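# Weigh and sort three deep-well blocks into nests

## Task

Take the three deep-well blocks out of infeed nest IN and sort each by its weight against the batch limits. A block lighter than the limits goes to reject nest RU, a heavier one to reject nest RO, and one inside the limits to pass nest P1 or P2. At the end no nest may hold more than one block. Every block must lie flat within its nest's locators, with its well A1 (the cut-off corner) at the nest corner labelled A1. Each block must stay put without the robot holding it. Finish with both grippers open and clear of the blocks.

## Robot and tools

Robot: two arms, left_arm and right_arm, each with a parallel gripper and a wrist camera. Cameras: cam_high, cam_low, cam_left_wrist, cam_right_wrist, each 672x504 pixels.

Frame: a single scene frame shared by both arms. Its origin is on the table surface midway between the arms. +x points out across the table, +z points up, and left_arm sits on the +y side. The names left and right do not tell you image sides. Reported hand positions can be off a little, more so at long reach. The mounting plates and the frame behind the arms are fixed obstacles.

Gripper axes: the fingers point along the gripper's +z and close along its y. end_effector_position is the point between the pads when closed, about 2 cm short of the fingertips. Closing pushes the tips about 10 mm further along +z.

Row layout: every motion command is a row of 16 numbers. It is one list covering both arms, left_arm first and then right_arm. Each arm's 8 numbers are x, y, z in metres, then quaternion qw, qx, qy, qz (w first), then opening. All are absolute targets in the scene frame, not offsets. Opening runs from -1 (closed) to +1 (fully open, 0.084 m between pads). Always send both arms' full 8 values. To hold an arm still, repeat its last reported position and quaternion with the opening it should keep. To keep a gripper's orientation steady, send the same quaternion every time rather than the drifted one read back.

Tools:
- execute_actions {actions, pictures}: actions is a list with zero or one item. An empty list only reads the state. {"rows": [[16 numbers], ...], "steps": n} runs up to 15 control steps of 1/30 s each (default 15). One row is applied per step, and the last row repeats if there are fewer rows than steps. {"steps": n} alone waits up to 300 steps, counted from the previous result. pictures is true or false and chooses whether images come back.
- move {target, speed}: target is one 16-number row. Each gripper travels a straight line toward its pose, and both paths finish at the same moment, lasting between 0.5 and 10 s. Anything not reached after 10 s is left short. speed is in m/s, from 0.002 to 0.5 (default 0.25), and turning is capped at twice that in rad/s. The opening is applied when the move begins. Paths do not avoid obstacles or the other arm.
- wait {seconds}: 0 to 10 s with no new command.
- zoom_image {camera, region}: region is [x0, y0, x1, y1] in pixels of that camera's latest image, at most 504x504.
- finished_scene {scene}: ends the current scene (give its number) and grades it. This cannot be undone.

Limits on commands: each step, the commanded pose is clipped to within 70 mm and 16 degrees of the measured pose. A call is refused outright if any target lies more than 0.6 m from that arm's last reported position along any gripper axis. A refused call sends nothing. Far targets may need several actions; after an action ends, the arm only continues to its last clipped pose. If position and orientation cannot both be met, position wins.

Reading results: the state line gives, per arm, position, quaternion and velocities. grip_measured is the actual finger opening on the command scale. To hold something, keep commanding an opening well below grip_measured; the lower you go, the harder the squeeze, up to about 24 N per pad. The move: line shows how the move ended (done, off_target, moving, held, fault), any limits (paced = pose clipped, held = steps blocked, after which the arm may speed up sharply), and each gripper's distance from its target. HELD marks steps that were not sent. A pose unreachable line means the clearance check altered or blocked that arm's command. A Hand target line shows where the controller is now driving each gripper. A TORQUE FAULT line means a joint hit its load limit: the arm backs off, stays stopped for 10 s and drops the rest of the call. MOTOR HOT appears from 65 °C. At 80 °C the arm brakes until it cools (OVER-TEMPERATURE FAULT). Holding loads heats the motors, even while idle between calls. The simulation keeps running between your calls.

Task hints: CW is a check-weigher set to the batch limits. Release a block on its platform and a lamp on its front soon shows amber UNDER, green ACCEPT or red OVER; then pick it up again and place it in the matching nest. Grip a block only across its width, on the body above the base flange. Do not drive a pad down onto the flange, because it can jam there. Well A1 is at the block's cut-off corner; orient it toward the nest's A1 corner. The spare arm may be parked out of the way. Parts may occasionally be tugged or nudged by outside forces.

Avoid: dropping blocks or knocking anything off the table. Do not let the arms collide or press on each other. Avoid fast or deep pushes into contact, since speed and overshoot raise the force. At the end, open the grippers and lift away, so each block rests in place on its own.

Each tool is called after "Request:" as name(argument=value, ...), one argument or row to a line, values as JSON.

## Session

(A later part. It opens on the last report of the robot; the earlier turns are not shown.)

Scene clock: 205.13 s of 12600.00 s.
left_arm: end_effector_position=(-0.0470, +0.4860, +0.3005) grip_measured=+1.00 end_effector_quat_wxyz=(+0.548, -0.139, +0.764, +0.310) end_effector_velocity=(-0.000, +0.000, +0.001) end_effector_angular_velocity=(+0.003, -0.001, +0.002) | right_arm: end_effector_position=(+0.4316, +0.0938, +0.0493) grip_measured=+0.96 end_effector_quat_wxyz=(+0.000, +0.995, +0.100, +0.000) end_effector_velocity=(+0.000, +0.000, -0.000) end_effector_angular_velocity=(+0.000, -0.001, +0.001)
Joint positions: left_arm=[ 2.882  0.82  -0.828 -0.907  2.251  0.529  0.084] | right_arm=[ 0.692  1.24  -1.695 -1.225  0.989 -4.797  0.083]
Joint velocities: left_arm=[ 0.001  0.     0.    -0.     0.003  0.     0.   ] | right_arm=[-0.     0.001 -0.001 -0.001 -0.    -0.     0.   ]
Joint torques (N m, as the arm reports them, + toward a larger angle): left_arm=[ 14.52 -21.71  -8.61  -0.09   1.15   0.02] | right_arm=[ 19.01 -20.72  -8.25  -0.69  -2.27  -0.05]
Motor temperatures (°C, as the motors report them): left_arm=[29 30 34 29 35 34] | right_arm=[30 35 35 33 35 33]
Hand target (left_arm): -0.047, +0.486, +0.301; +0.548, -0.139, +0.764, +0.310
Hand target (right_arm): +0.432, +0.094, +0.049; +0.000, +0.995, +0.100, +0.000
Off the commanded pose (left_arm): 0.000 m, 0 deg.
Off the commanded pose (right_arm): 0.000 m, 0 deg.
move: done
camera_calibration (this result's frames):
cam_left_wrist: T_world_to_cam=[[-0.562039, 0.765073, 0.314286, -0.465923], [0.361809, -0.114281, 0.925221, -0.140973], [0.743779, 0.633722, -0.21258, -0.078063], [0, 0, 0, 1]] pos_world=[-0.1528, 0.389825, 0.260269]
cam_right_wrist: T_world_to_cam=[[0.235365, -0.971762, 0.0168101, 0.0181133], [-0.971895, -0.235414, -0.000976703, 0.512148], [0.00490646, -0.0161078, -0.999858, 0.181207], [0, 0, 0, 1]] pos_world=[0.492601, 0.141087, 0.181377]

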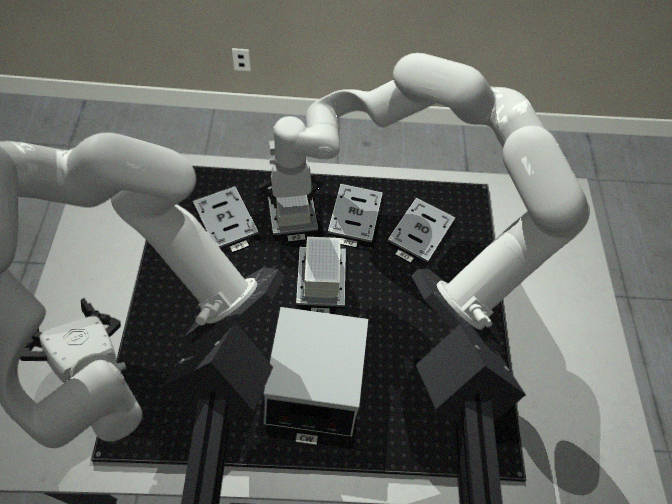

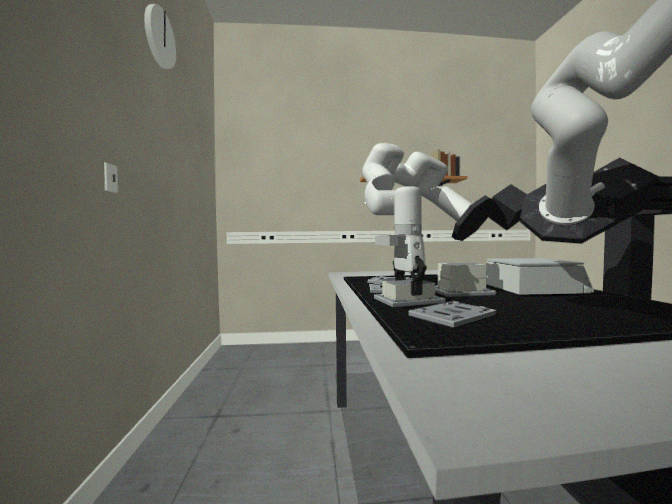

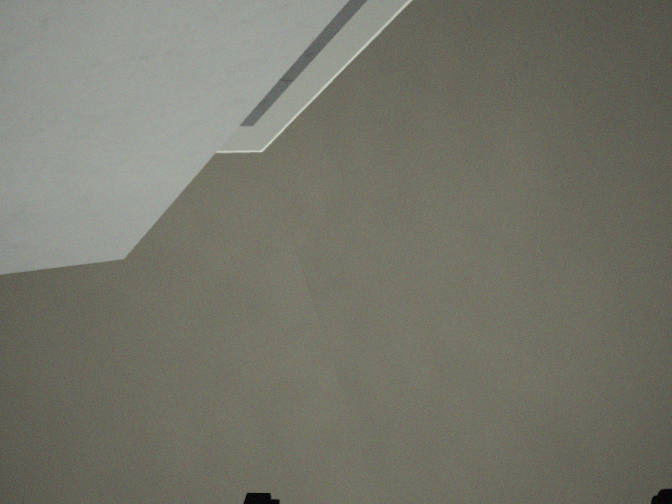

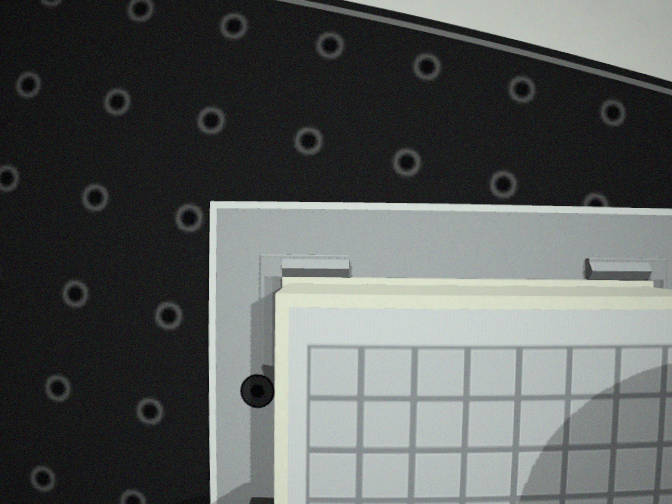

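Seated. Release; lift via 0.078 (pre-grasp reference) and go to block 2.

Request:
move(
  target=[-0.047,0.486,0.3005,0.548,-0.139,0.764,0.31,1,0.4315,0.0939,0.0493,0,0.9950,0.0995,0,1],
  speed=0.008,
)

Request:
move(
  target=[-0.047,0.486,0.3005,0.548,-0.139,0.764,0.31,1,0.4315,0.0939,0.079,0,0.9950,0.0995,0,1],
  speed=0.03,
)

Request:
move(
  target=[-0.047,0.486,0.3005,0.548,-0.139,0.764,0.31,1,0.4315,0.0939,0.129,0,0.9950,0.0995,0,1],
  speed=0.06,
)

Request:
move(
  target=[-0.047,0.486,0.3005,0.548,-0.139,0.764,0.31,1,0.221,0.0023,0.135,0,1,0.007,0,1],
  speed=0.15,
)

Request:
move(
  target=[-0.047,0.486,0.3005,0.548,-0.139,0.764,0.31,1,0.221,0.0023,0.118,0,1,0.007,0,1],
  speed=0.02,
)

Scene clock: 223.27 s of 12600.00 s.
left_arm: end_effector_position=(-0.0470, +0.4860, +0.3005) grip_measured=+1.00 end_effector_quat_wxyz=(+0.548, -0.139, +0.764, +0.310) end_effector_velocity=(-0.000, +0.000, +0.000) end_effector_angular_velocity=(+0.001, +0.000, +0.001) | right_arm: end_effector_position=(+0.4314, +0.0939, +0.0492) grip_measured=+1.00 end_effector_quat_wxyz=(-0.000, +0.995, +0.099, -0.000) end_effector_velocity=(+0.000, -0.001, -0.000) end_effector_angular_velocity=(-0.003, -0.001, +0.001)
Joint positions: left_arm=[ 2.882  0.82  -0.828 -0.907  2.251  0.529  0.084] | right_arm=[ 0.692  1.24  -1.695 -1.225  0.988 -4.796  0.084]
Joint velocities: left_arm=[ 0.001  0.     0.    -0.001  0.001 -0.    -0.   ] | right_arm=[-0.    -0.001  0.001 -0.001  0.003 -0.     0.   ]
Joint torques (N m, as the arm reports them, + toward a larger angle): left_arm=[ 14.29 -21.71  -8.77  -0.13   1.08  -0.07] | right_arm=[ 18.63 -21.58  -7.45  -0.66  -1.14  -0.15]
Motor temperatures (°C, as the motors report them): left_arm=[29 30 34 29 35 34] | right_arm=[30 35 35 33 36 33]
Hand target (left_arm): -0.047, +0.486, +0.300; +0.548, -0.139, +0.764, +0.310
Hand target (right_arm): +0.431, +0.094, +0.049; -0.000, +0.995, +0.100, +0.000
Off the commanded pose (left_arm): 0.000 m, 0 deg.
Off the commanded pose (right_arm): 0.000 m, 0 deg.
After step 90, 14.43 s passed at rest.
move: done
camera_calibration (this result's frames):
cam_left_wrist: T_world_to_cam=[[-0.562039, 0.765073, 0.314286, -0.465923], [0.361809, -0.114281, 0.925221, -0.140973], [0.743778, 0.633722, -0.21258, -0.0780632], [0, 0, 0, 1]] pos_world=[-0.1528, 0.389825, 0.260269]
cam_right_wrist: T_world_to_cam=[[0.235126, -0.971829, 0.0162267, 0.0183919], [-0.971955, -0.235167, -0.000657122, 0.512033], [0.00445459, -0.0156171, -0.999868, 0.181315], [0, 0, 0, 1]] pos_world=[0.49254, 0.141119, 0.181329]

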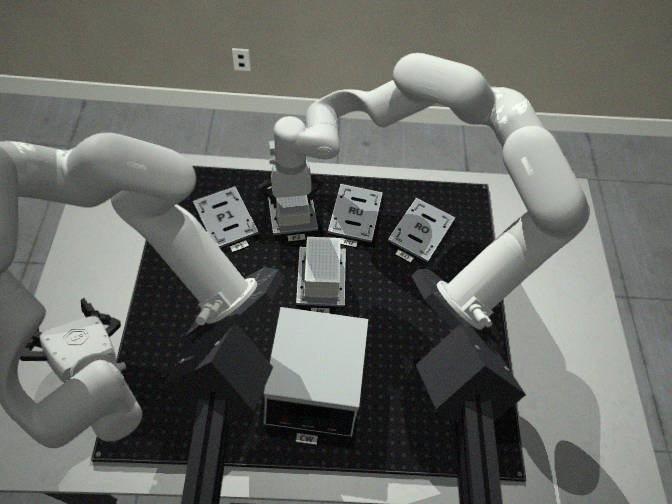

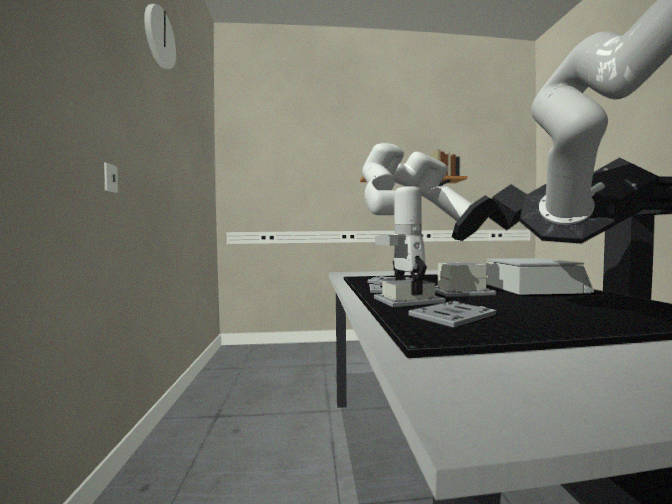

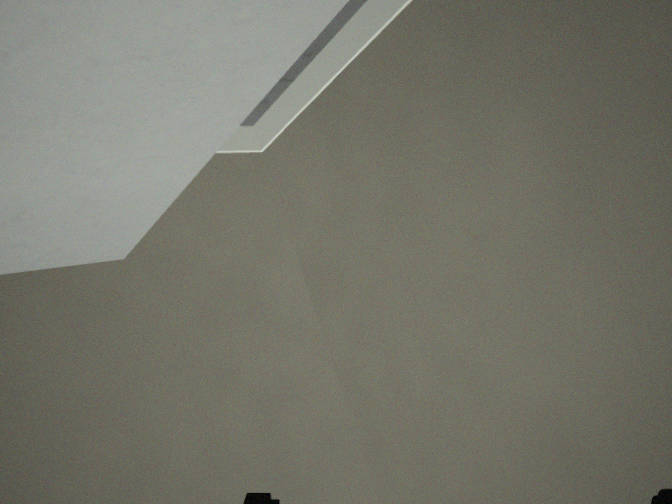

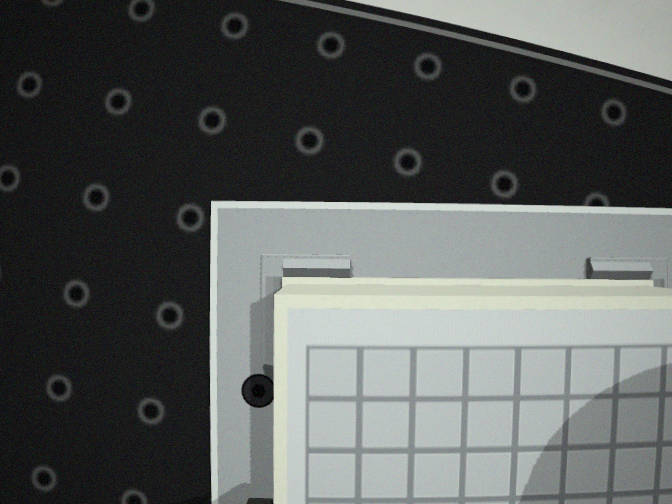

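Scene clock: 224.60 s of 12600.00 s.
left_arm: end_effector_position=(-0.0470, +0.4860, +0.3005) grip_measured=+1.00 end_effector_quat_wxyz=(+0.548, -0.139, +0.764, +0.310) end_effector_velocity=(-0.000, +0.000, +0.001) end_effector_angular_velocity=(+0.002, -0.000, +0.001) | right_arm: end_effector_position=(+0.4314, +0.0939, +0.0788) grip_measured=+1.00 end_effector_quat_wxyz=(-0.000, +0.995, +0.100, -0.000) end_effector_velocity=(-0.002, +0.000, +0.002) end_effector_angular_velocity=(-0.001, +0.003, +0.001)
Joint positions: left_arm=[ 2.882  0.82  -0.828 -0.907  2.251  0.529  0.084] | right_arm=[ 0.738  1.185 -1.653 -1.181  1.012 -4.801  0.084]
Joint velocities: left_arm=[ 0.001 -0.    -0.    -0.001  0.002  0.    -0.   ] | right_arm=[ 0.004 -0.002  0.004  0.005  0.002 -0.    -0.   ]
Joint torques (N m, as the arm reports them, + toward a larger angle): left_arm=[ 14.6  -21.54  -8.49  -0.07   1.19   0.13] | right_arm=[ 18.6  -21.67  -8.19  -0.57  -1.3   -0.15]
Motor temperatures (°C, as the motors report them): left_arm=[29 30 34 29 35 34] | right_arm=[30 35 35 33 36 33]
Hand target (left_arm): -0.047, +0.486, +0.300; +0.548, -0.139, +0.764, +0.310
Hand target (right_arm): +0.431, +0.094, +0.079; -0.000, +0.995, +0.099, -0.000
Off the commanded pose (left_arm): 0.000 m, 0 deg.
Off the commanded pose (right_arm): 0.000 m, 0 deg.
move: done
camera_calibration (this result's frames):
cam_left_wrist: T_world_to_cam=[[-0.562039, 0.765073, 0.314286, -0.465923], [0.361809, -0.114281, 0.925221, -0.140973], [0.743779, 0.633722, -0.21258, -0.0780631], [0, 0, 0, 1]] pos_world=[-0.1528, 0.389825, 0.260269]
cam_right_wrist: T_world_to_cam=[[0.235171, -0.971816, 0.0163486, 0.0178582], [-0.971944, -0.235213, -0.000624159, 0.512033], [0.00445196, -0.0157431, -0.999866, 0.210908], [0, 0, 0, 1]] pos_world=[0.492528, 0.141112, 0.210907]

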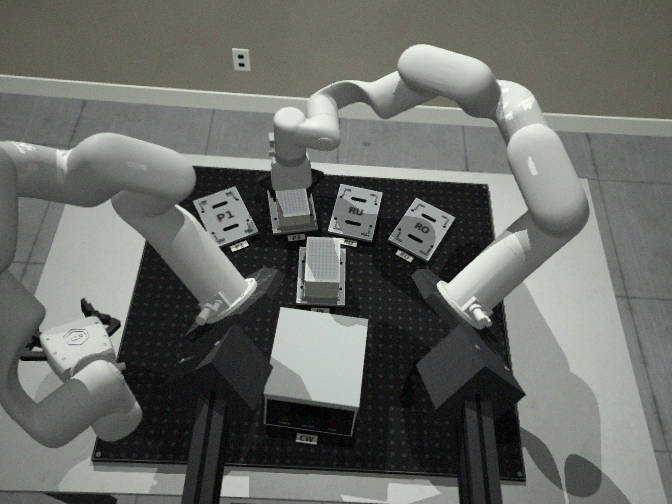

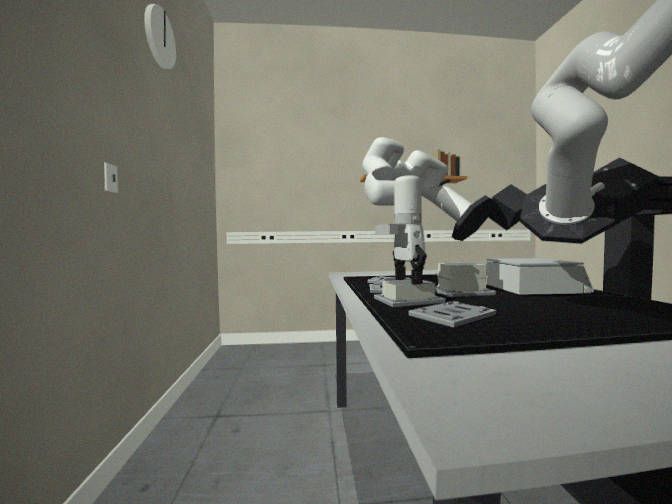

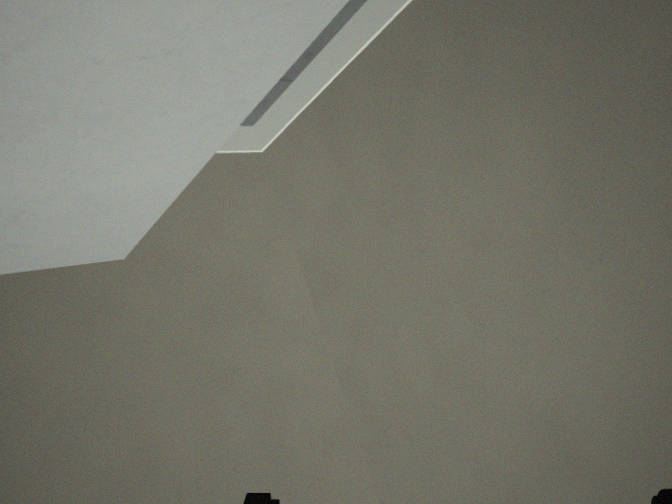

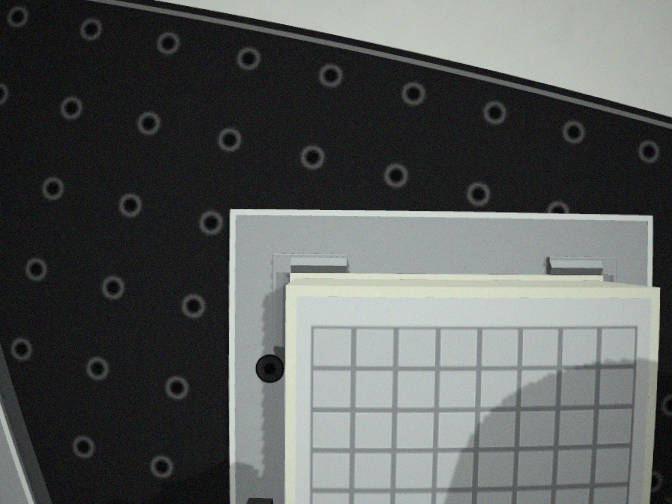

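Scene clock: 225.83 s of 12600.00 s.
left_arm: end_effector_position=(-0.0470, +0.4860, +0.3005) grip_measured=+1.00 end_effector_quat_wxyz=(+0.548, -0.139, +0.764, +0.310) end_effector_velocity=(-0.000, -0.000, -0.000) end_effector_angular_velocity=(-0.000, +0.001, -0.000) | right_arm: end_effector_position=(+0.4313, +0.0939, +0.1287) grip_measured=+1.00 end_effector_quat_wxyz=(+0.000, +0.995, +0.100, -0.000) end_effector_velocity=(-0.000, +0.000, +0.002) end_effector_angular_velocity=(+0.000, +0.001, +0.000)
Joint positions: left_arm=[ 2.882  0.82  -0.828 -0.907  2.251  0.529  0.084] | right_arm=[ 0.815  1.103 -1.603 -1.103  1.058 -4.818  0.084]
Joint velocities: left_arm=[-0.     0.    -0.    -0.    -0.001 -0.     0.   ] | right_arm=[ 0.003 -0.003  0.002  0.004  0.002 -0.001 -0.   ]
Joint torques (N m, as the arm reports them, + toward a larger angle): left_arm=[ 14.87 -21.42  -8.59  -0.19   1.27   0.16] | right_arm=[ 17.89 -21.81  -9.57  -1.08  -1.09   0.06]
Motor temperatures (°C, as the motors report them): left_arm=[29 30 34 29 35 34] | right_arm=[30 35 35 33 36 33]
Hand target (left_arm): -0.047, +0.486, +0.301; +0.548, -0.139, +0.764, +0.310
Hand target (right_arm): +0.431, +0.094, +0.129; -0.000, +0.995, +0.099, -0.000
Off the commanded pose (left_arm): 0.000 m, 0 deg.
Off the commanded pose (right_arm): 0.000 m, 0 deg.
move: done
camera_calibration (this result's frames):
cam_left_wrist: T_world_to_cam=[[-0.562039, 0.765073, 0.314286, -0.465923], [0.361809, -0.114281, 0.925221, -0.140973], [0.743778, 0.633722, -0.21258, -0.0780632], [0, 0, 0, 1]] pos_world=[-0.1528, 0.389825, 0.260269]
cam_right_wrist: T_world_to_cam=[[0.235305, -0.971782, 0.0164846, 0.0169446], [-0.971913, -0.235342, -0.000298759, 0.511853], [0.00416984, -0.0159513, -0.999864, 0.260914], [0, 0, 0, 1]] pos_world=[0.492401, 0.141089, 0.260752]

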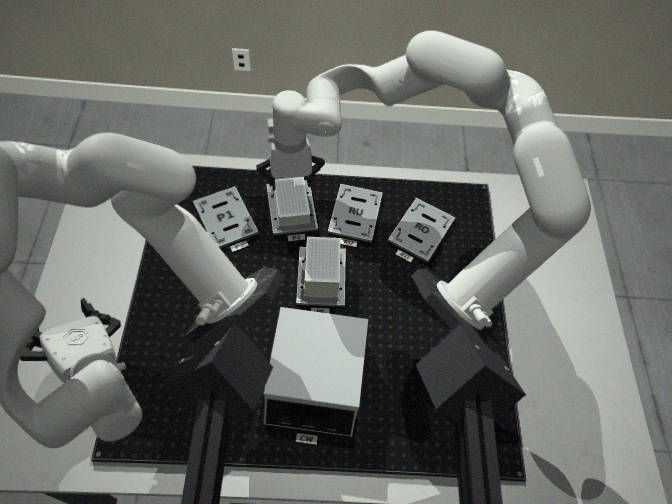

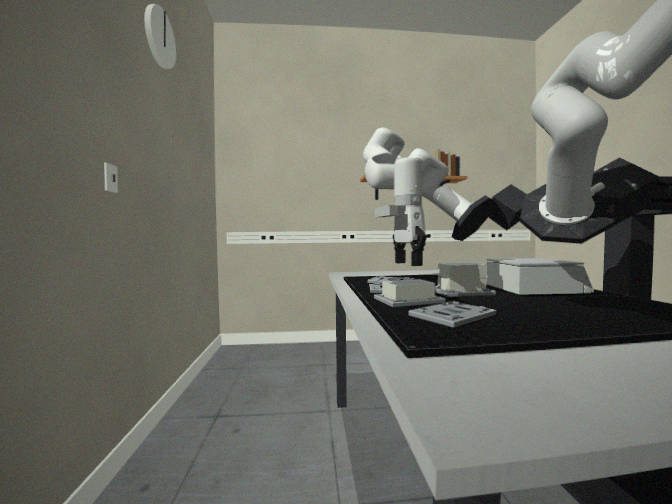

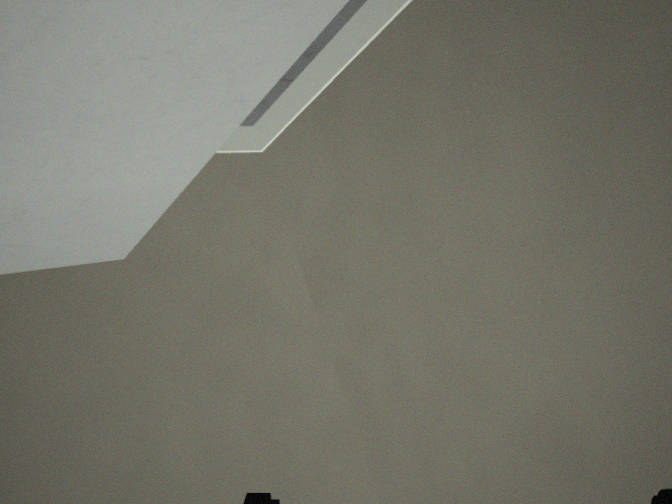

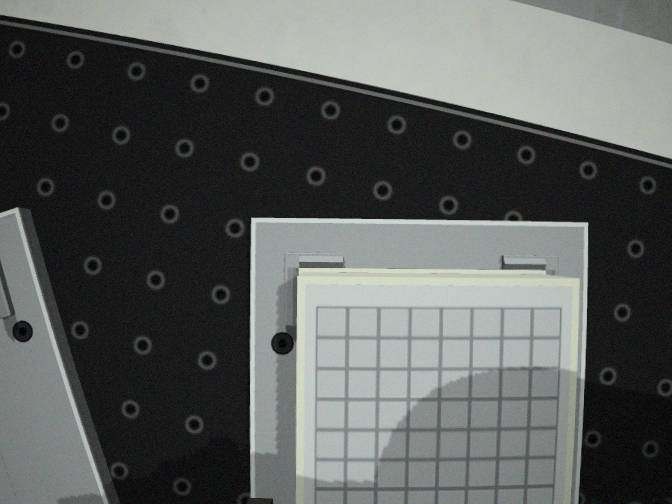

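Scene clock: 227.87 s of 12600.00 s.
left_arm: end_effector_position=(-0.0470, +0.4860, +0.3005) grip_measured=+1.00 end_effector_quat_wxyz=(+0.548, -0.139, +0.764, +0.310) end_effector_velocity=(+0.000, +0.000, +0.000) end_effector_angular_velocity=(+0.000, -0.001, +0.000) | right_arm: end_effector_position=(+0.2214, +0.0035, +0.1350) grip_measured=+1.00 end_effector_quat_wxyz=(-0.001, +1.000, +0.007, +0.000) end_effector_velocity=(-0.004, -0.002, +0.000) end_effector_angular_velocity=(+0.001, -0.000, -0.001)
Joint positions: left_arm=[ 2.882  0.82  -0.828 -0.907  2.251  0.529  0.084] | right_arm=[ 0.988  0.936 -0.945 -1.254  0.905 -4.066  0.084]
Joint velocities: left_arm=[-0.     0.    -0.    -0.     0.001 -0.    -0.   ] | right_arm=[ 0.005  0.     0.009 -0.004 -0.004  0.012 -0.   ]
Joint torques (N m, as the arm reports them, + toward a larger angle): left_arm=[ 14.55 -21.59  -8.67  -0.09   1.15   0.12] | right_arm=[ 12.7  -16.81  -7.61  -0.84  -1.2   -0.24]
Motor temperatures (°C, as the motors report them): left_arm=[29 30 34 29 35 34] | right_arm=[30 35 35 33 36 33]
Hand target (left_arm): -0.047, +0.486, +0.300; +0.548, -0.139, +0.764, +0.310
Hand target (right_arm): +0.221, +0.003, +0.135; -0.001, +1.000, +0.007, +0.000
Off the commanded pose (left_arm): 0.000 m, 0 deg.
Off the commanded pose (right_arm): 0.001 m, 0 deg.
move: done
camera_calibration (this result's frames):
cam_left_wrist: T_world_to_cam=[[-0.562039, 0.765073, 0.314286, -0.465923], [0.361809, -0.114281, 0.925221, -0.140973], [0.743778, 0.633722, -0.21258, -0.0780632], [0, 0, 0, 1]] pos_world=[-0.1528, 0.389825, 0.260269]
cam_right_wrist: T_world_to_cam=[[0.0519934, -0.998538, 0.0147892, 0.0193731], [-0.998645, -0.0520204, -0.00145175, 0.29204], [0.00221897, -0.0146937, -0.99989, 0.267115], [0, 0, 0, 1]] pos_world=[0.290045, 0.0384618, 0.267223]

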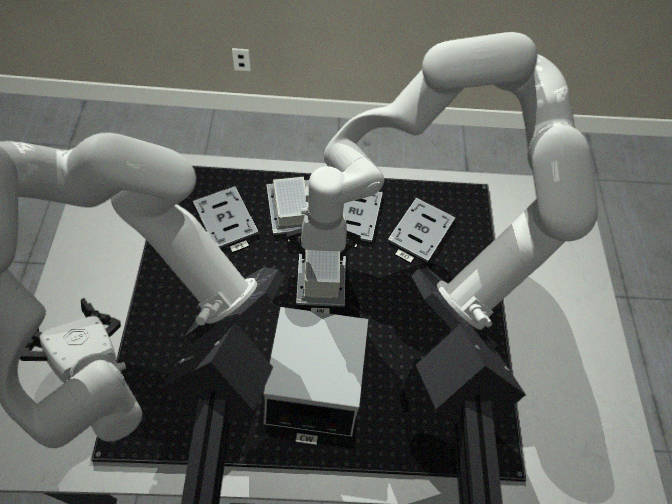

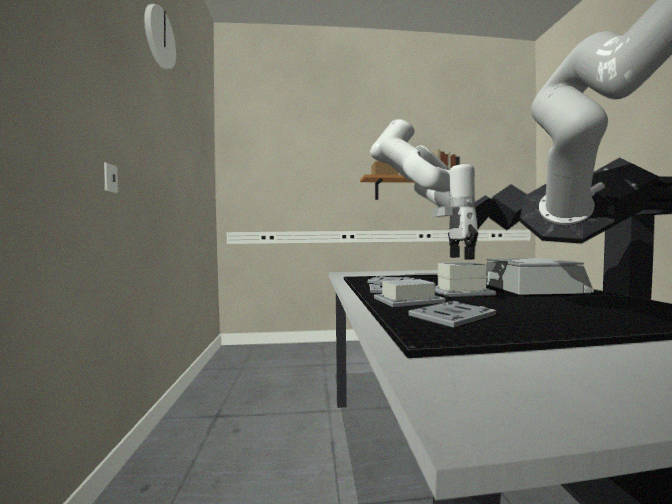

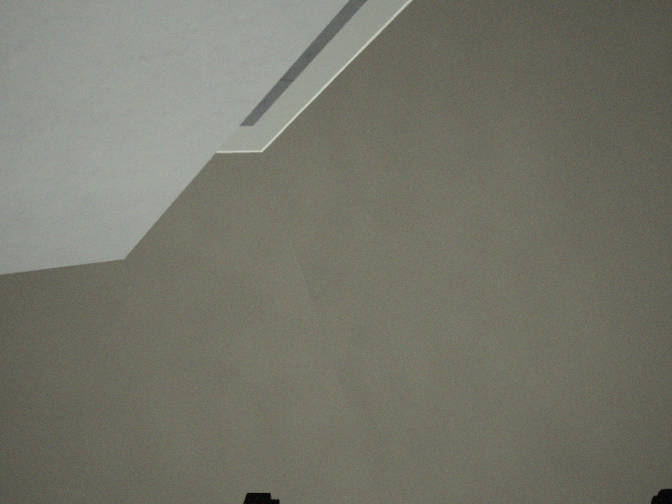

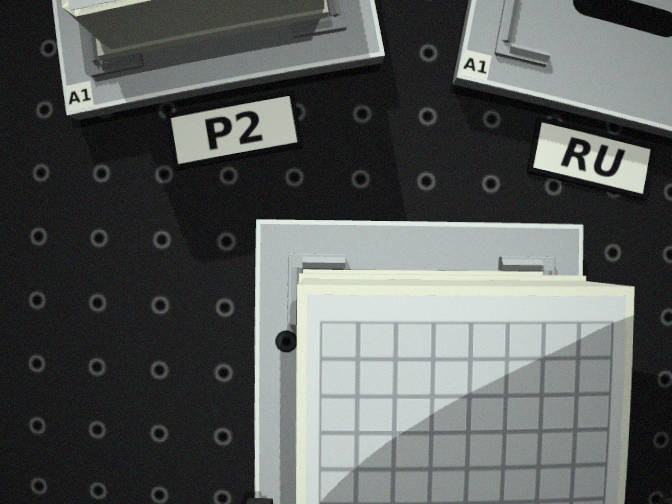

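Scene clock: 229.00 s of 12600.00 s.
left_arm: end_effector_position=(-0.0470, +0.4860, +0.3005) grip_measured=+1.00 end_effector_quat_wxyz=(+0.548, -0.139, +0.764, +0.310) end_effector_velocity=(-0.000, -0.000, -0.000) end_effector_angular_velocity=(-0.001, +0.002, +0.000) | right_arm: end_effector_position=(+0.2210, +0.0023, +0.1182) grip_measured=+1.00 end_effector_quat_wxyz=(+0.000, +1.000, +0.007, +0.000) end_effector_velocity=(+0.001, +0.000, -0.002) end_effector_angular_velocity=(+0.000, -0.000, -0.003)
Joint positions: left_arm=[ 2.882  0.82  -0.828 -0.907  2.251  0.529  0.084] | right_arm=[ 0.95   0.969 -0.958 -1.306  0.901 -4.043  0.084]
Joint velocities: left_arm=[ 0.001  0.    -0.    -0.    -0.002 -0.    -0.   ] | right_arm=[-0.006  0.003 -0.003 -0.006 -0.     0.003  0.   ]
Joint torques (N m, as the arm reports them, + toward a larger angle): left_arm=[ 15.06 -21.54  -8.49  -0.19   1.28  -0.03] | right_arm=[ 13.72 -17.14  -6.47  -0.89  -1.14   0.01]
Motor temperatures (°C, as the motors report them): left_arm=[29 30 34 29 35 34] | right_arm=[30 35 35 33 36 33]
Hand target (left_arm): -0.047, +0.486, +0.301; +0.548, -0.139, +0.764, +0.310
Hand target (right_arm): +0.221, +0.002, +0.118; +0.000, +1.000, +0.007, +0.000
Off the commanded pose (left_arm): 0.000 m, 0 deg.
Off the commanded pose (right_arm): 0.000 m, 0 deg.
move: done
camera_calibration (this result's frames):
cam_left_wrist: T_world_to_cam=[[-0.562039, 0.765073, 0.314286, -0.465923], [0.361809, -0.114281, 0.925221, -0.140973], [0.743778, 0.633722, -0.21258, -0.0780631], [0, 0, 0, 1]] pos_world=[-0.1528, 0.389825, 0.260269]
cam_right_wrist: T_world_to_cam=[[0.0520432, -0.99851, 0.0164331, 0.0181956], [-0.998643, -0.0520637, -0.000822832, 0.291514], [0.00167717, -0.016368, -0.999865, 0.250373], [0, 0, 0, 1]] pos_world=[0.289752, 0.0374439, 0.25028]

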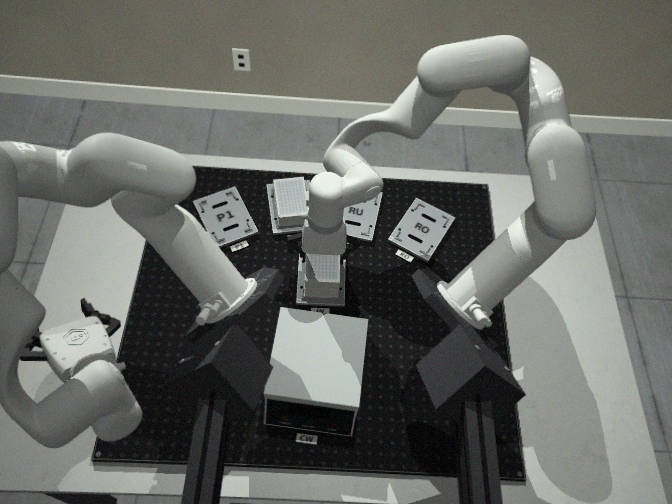

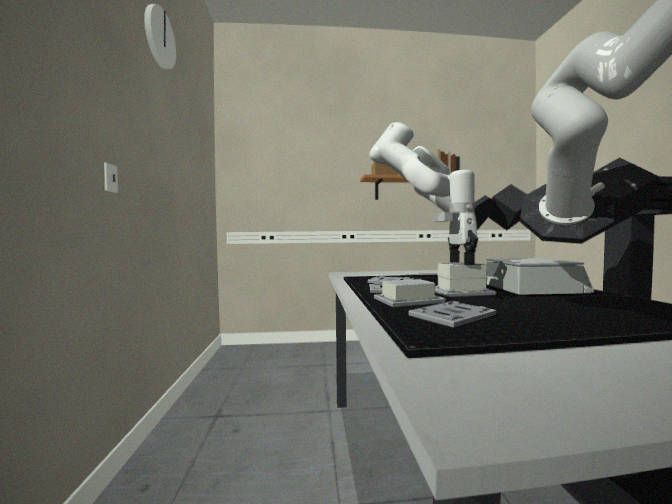

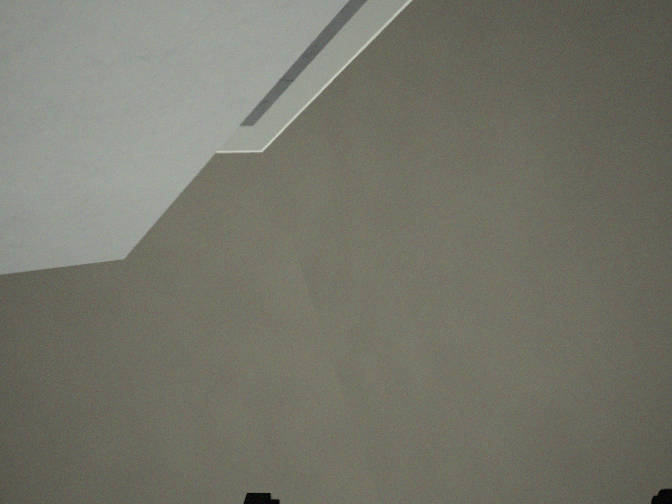

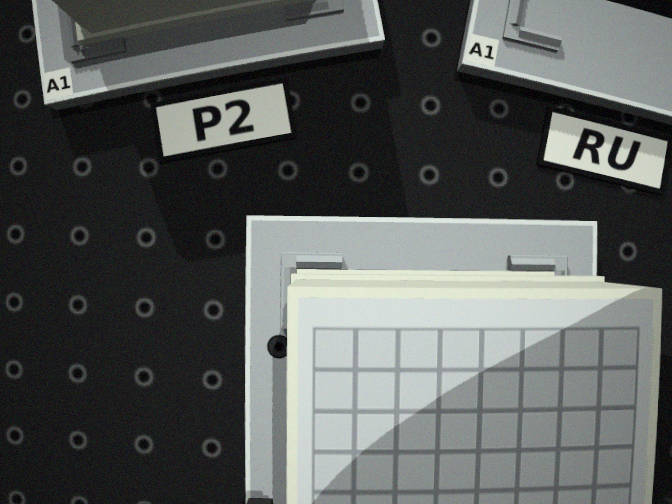

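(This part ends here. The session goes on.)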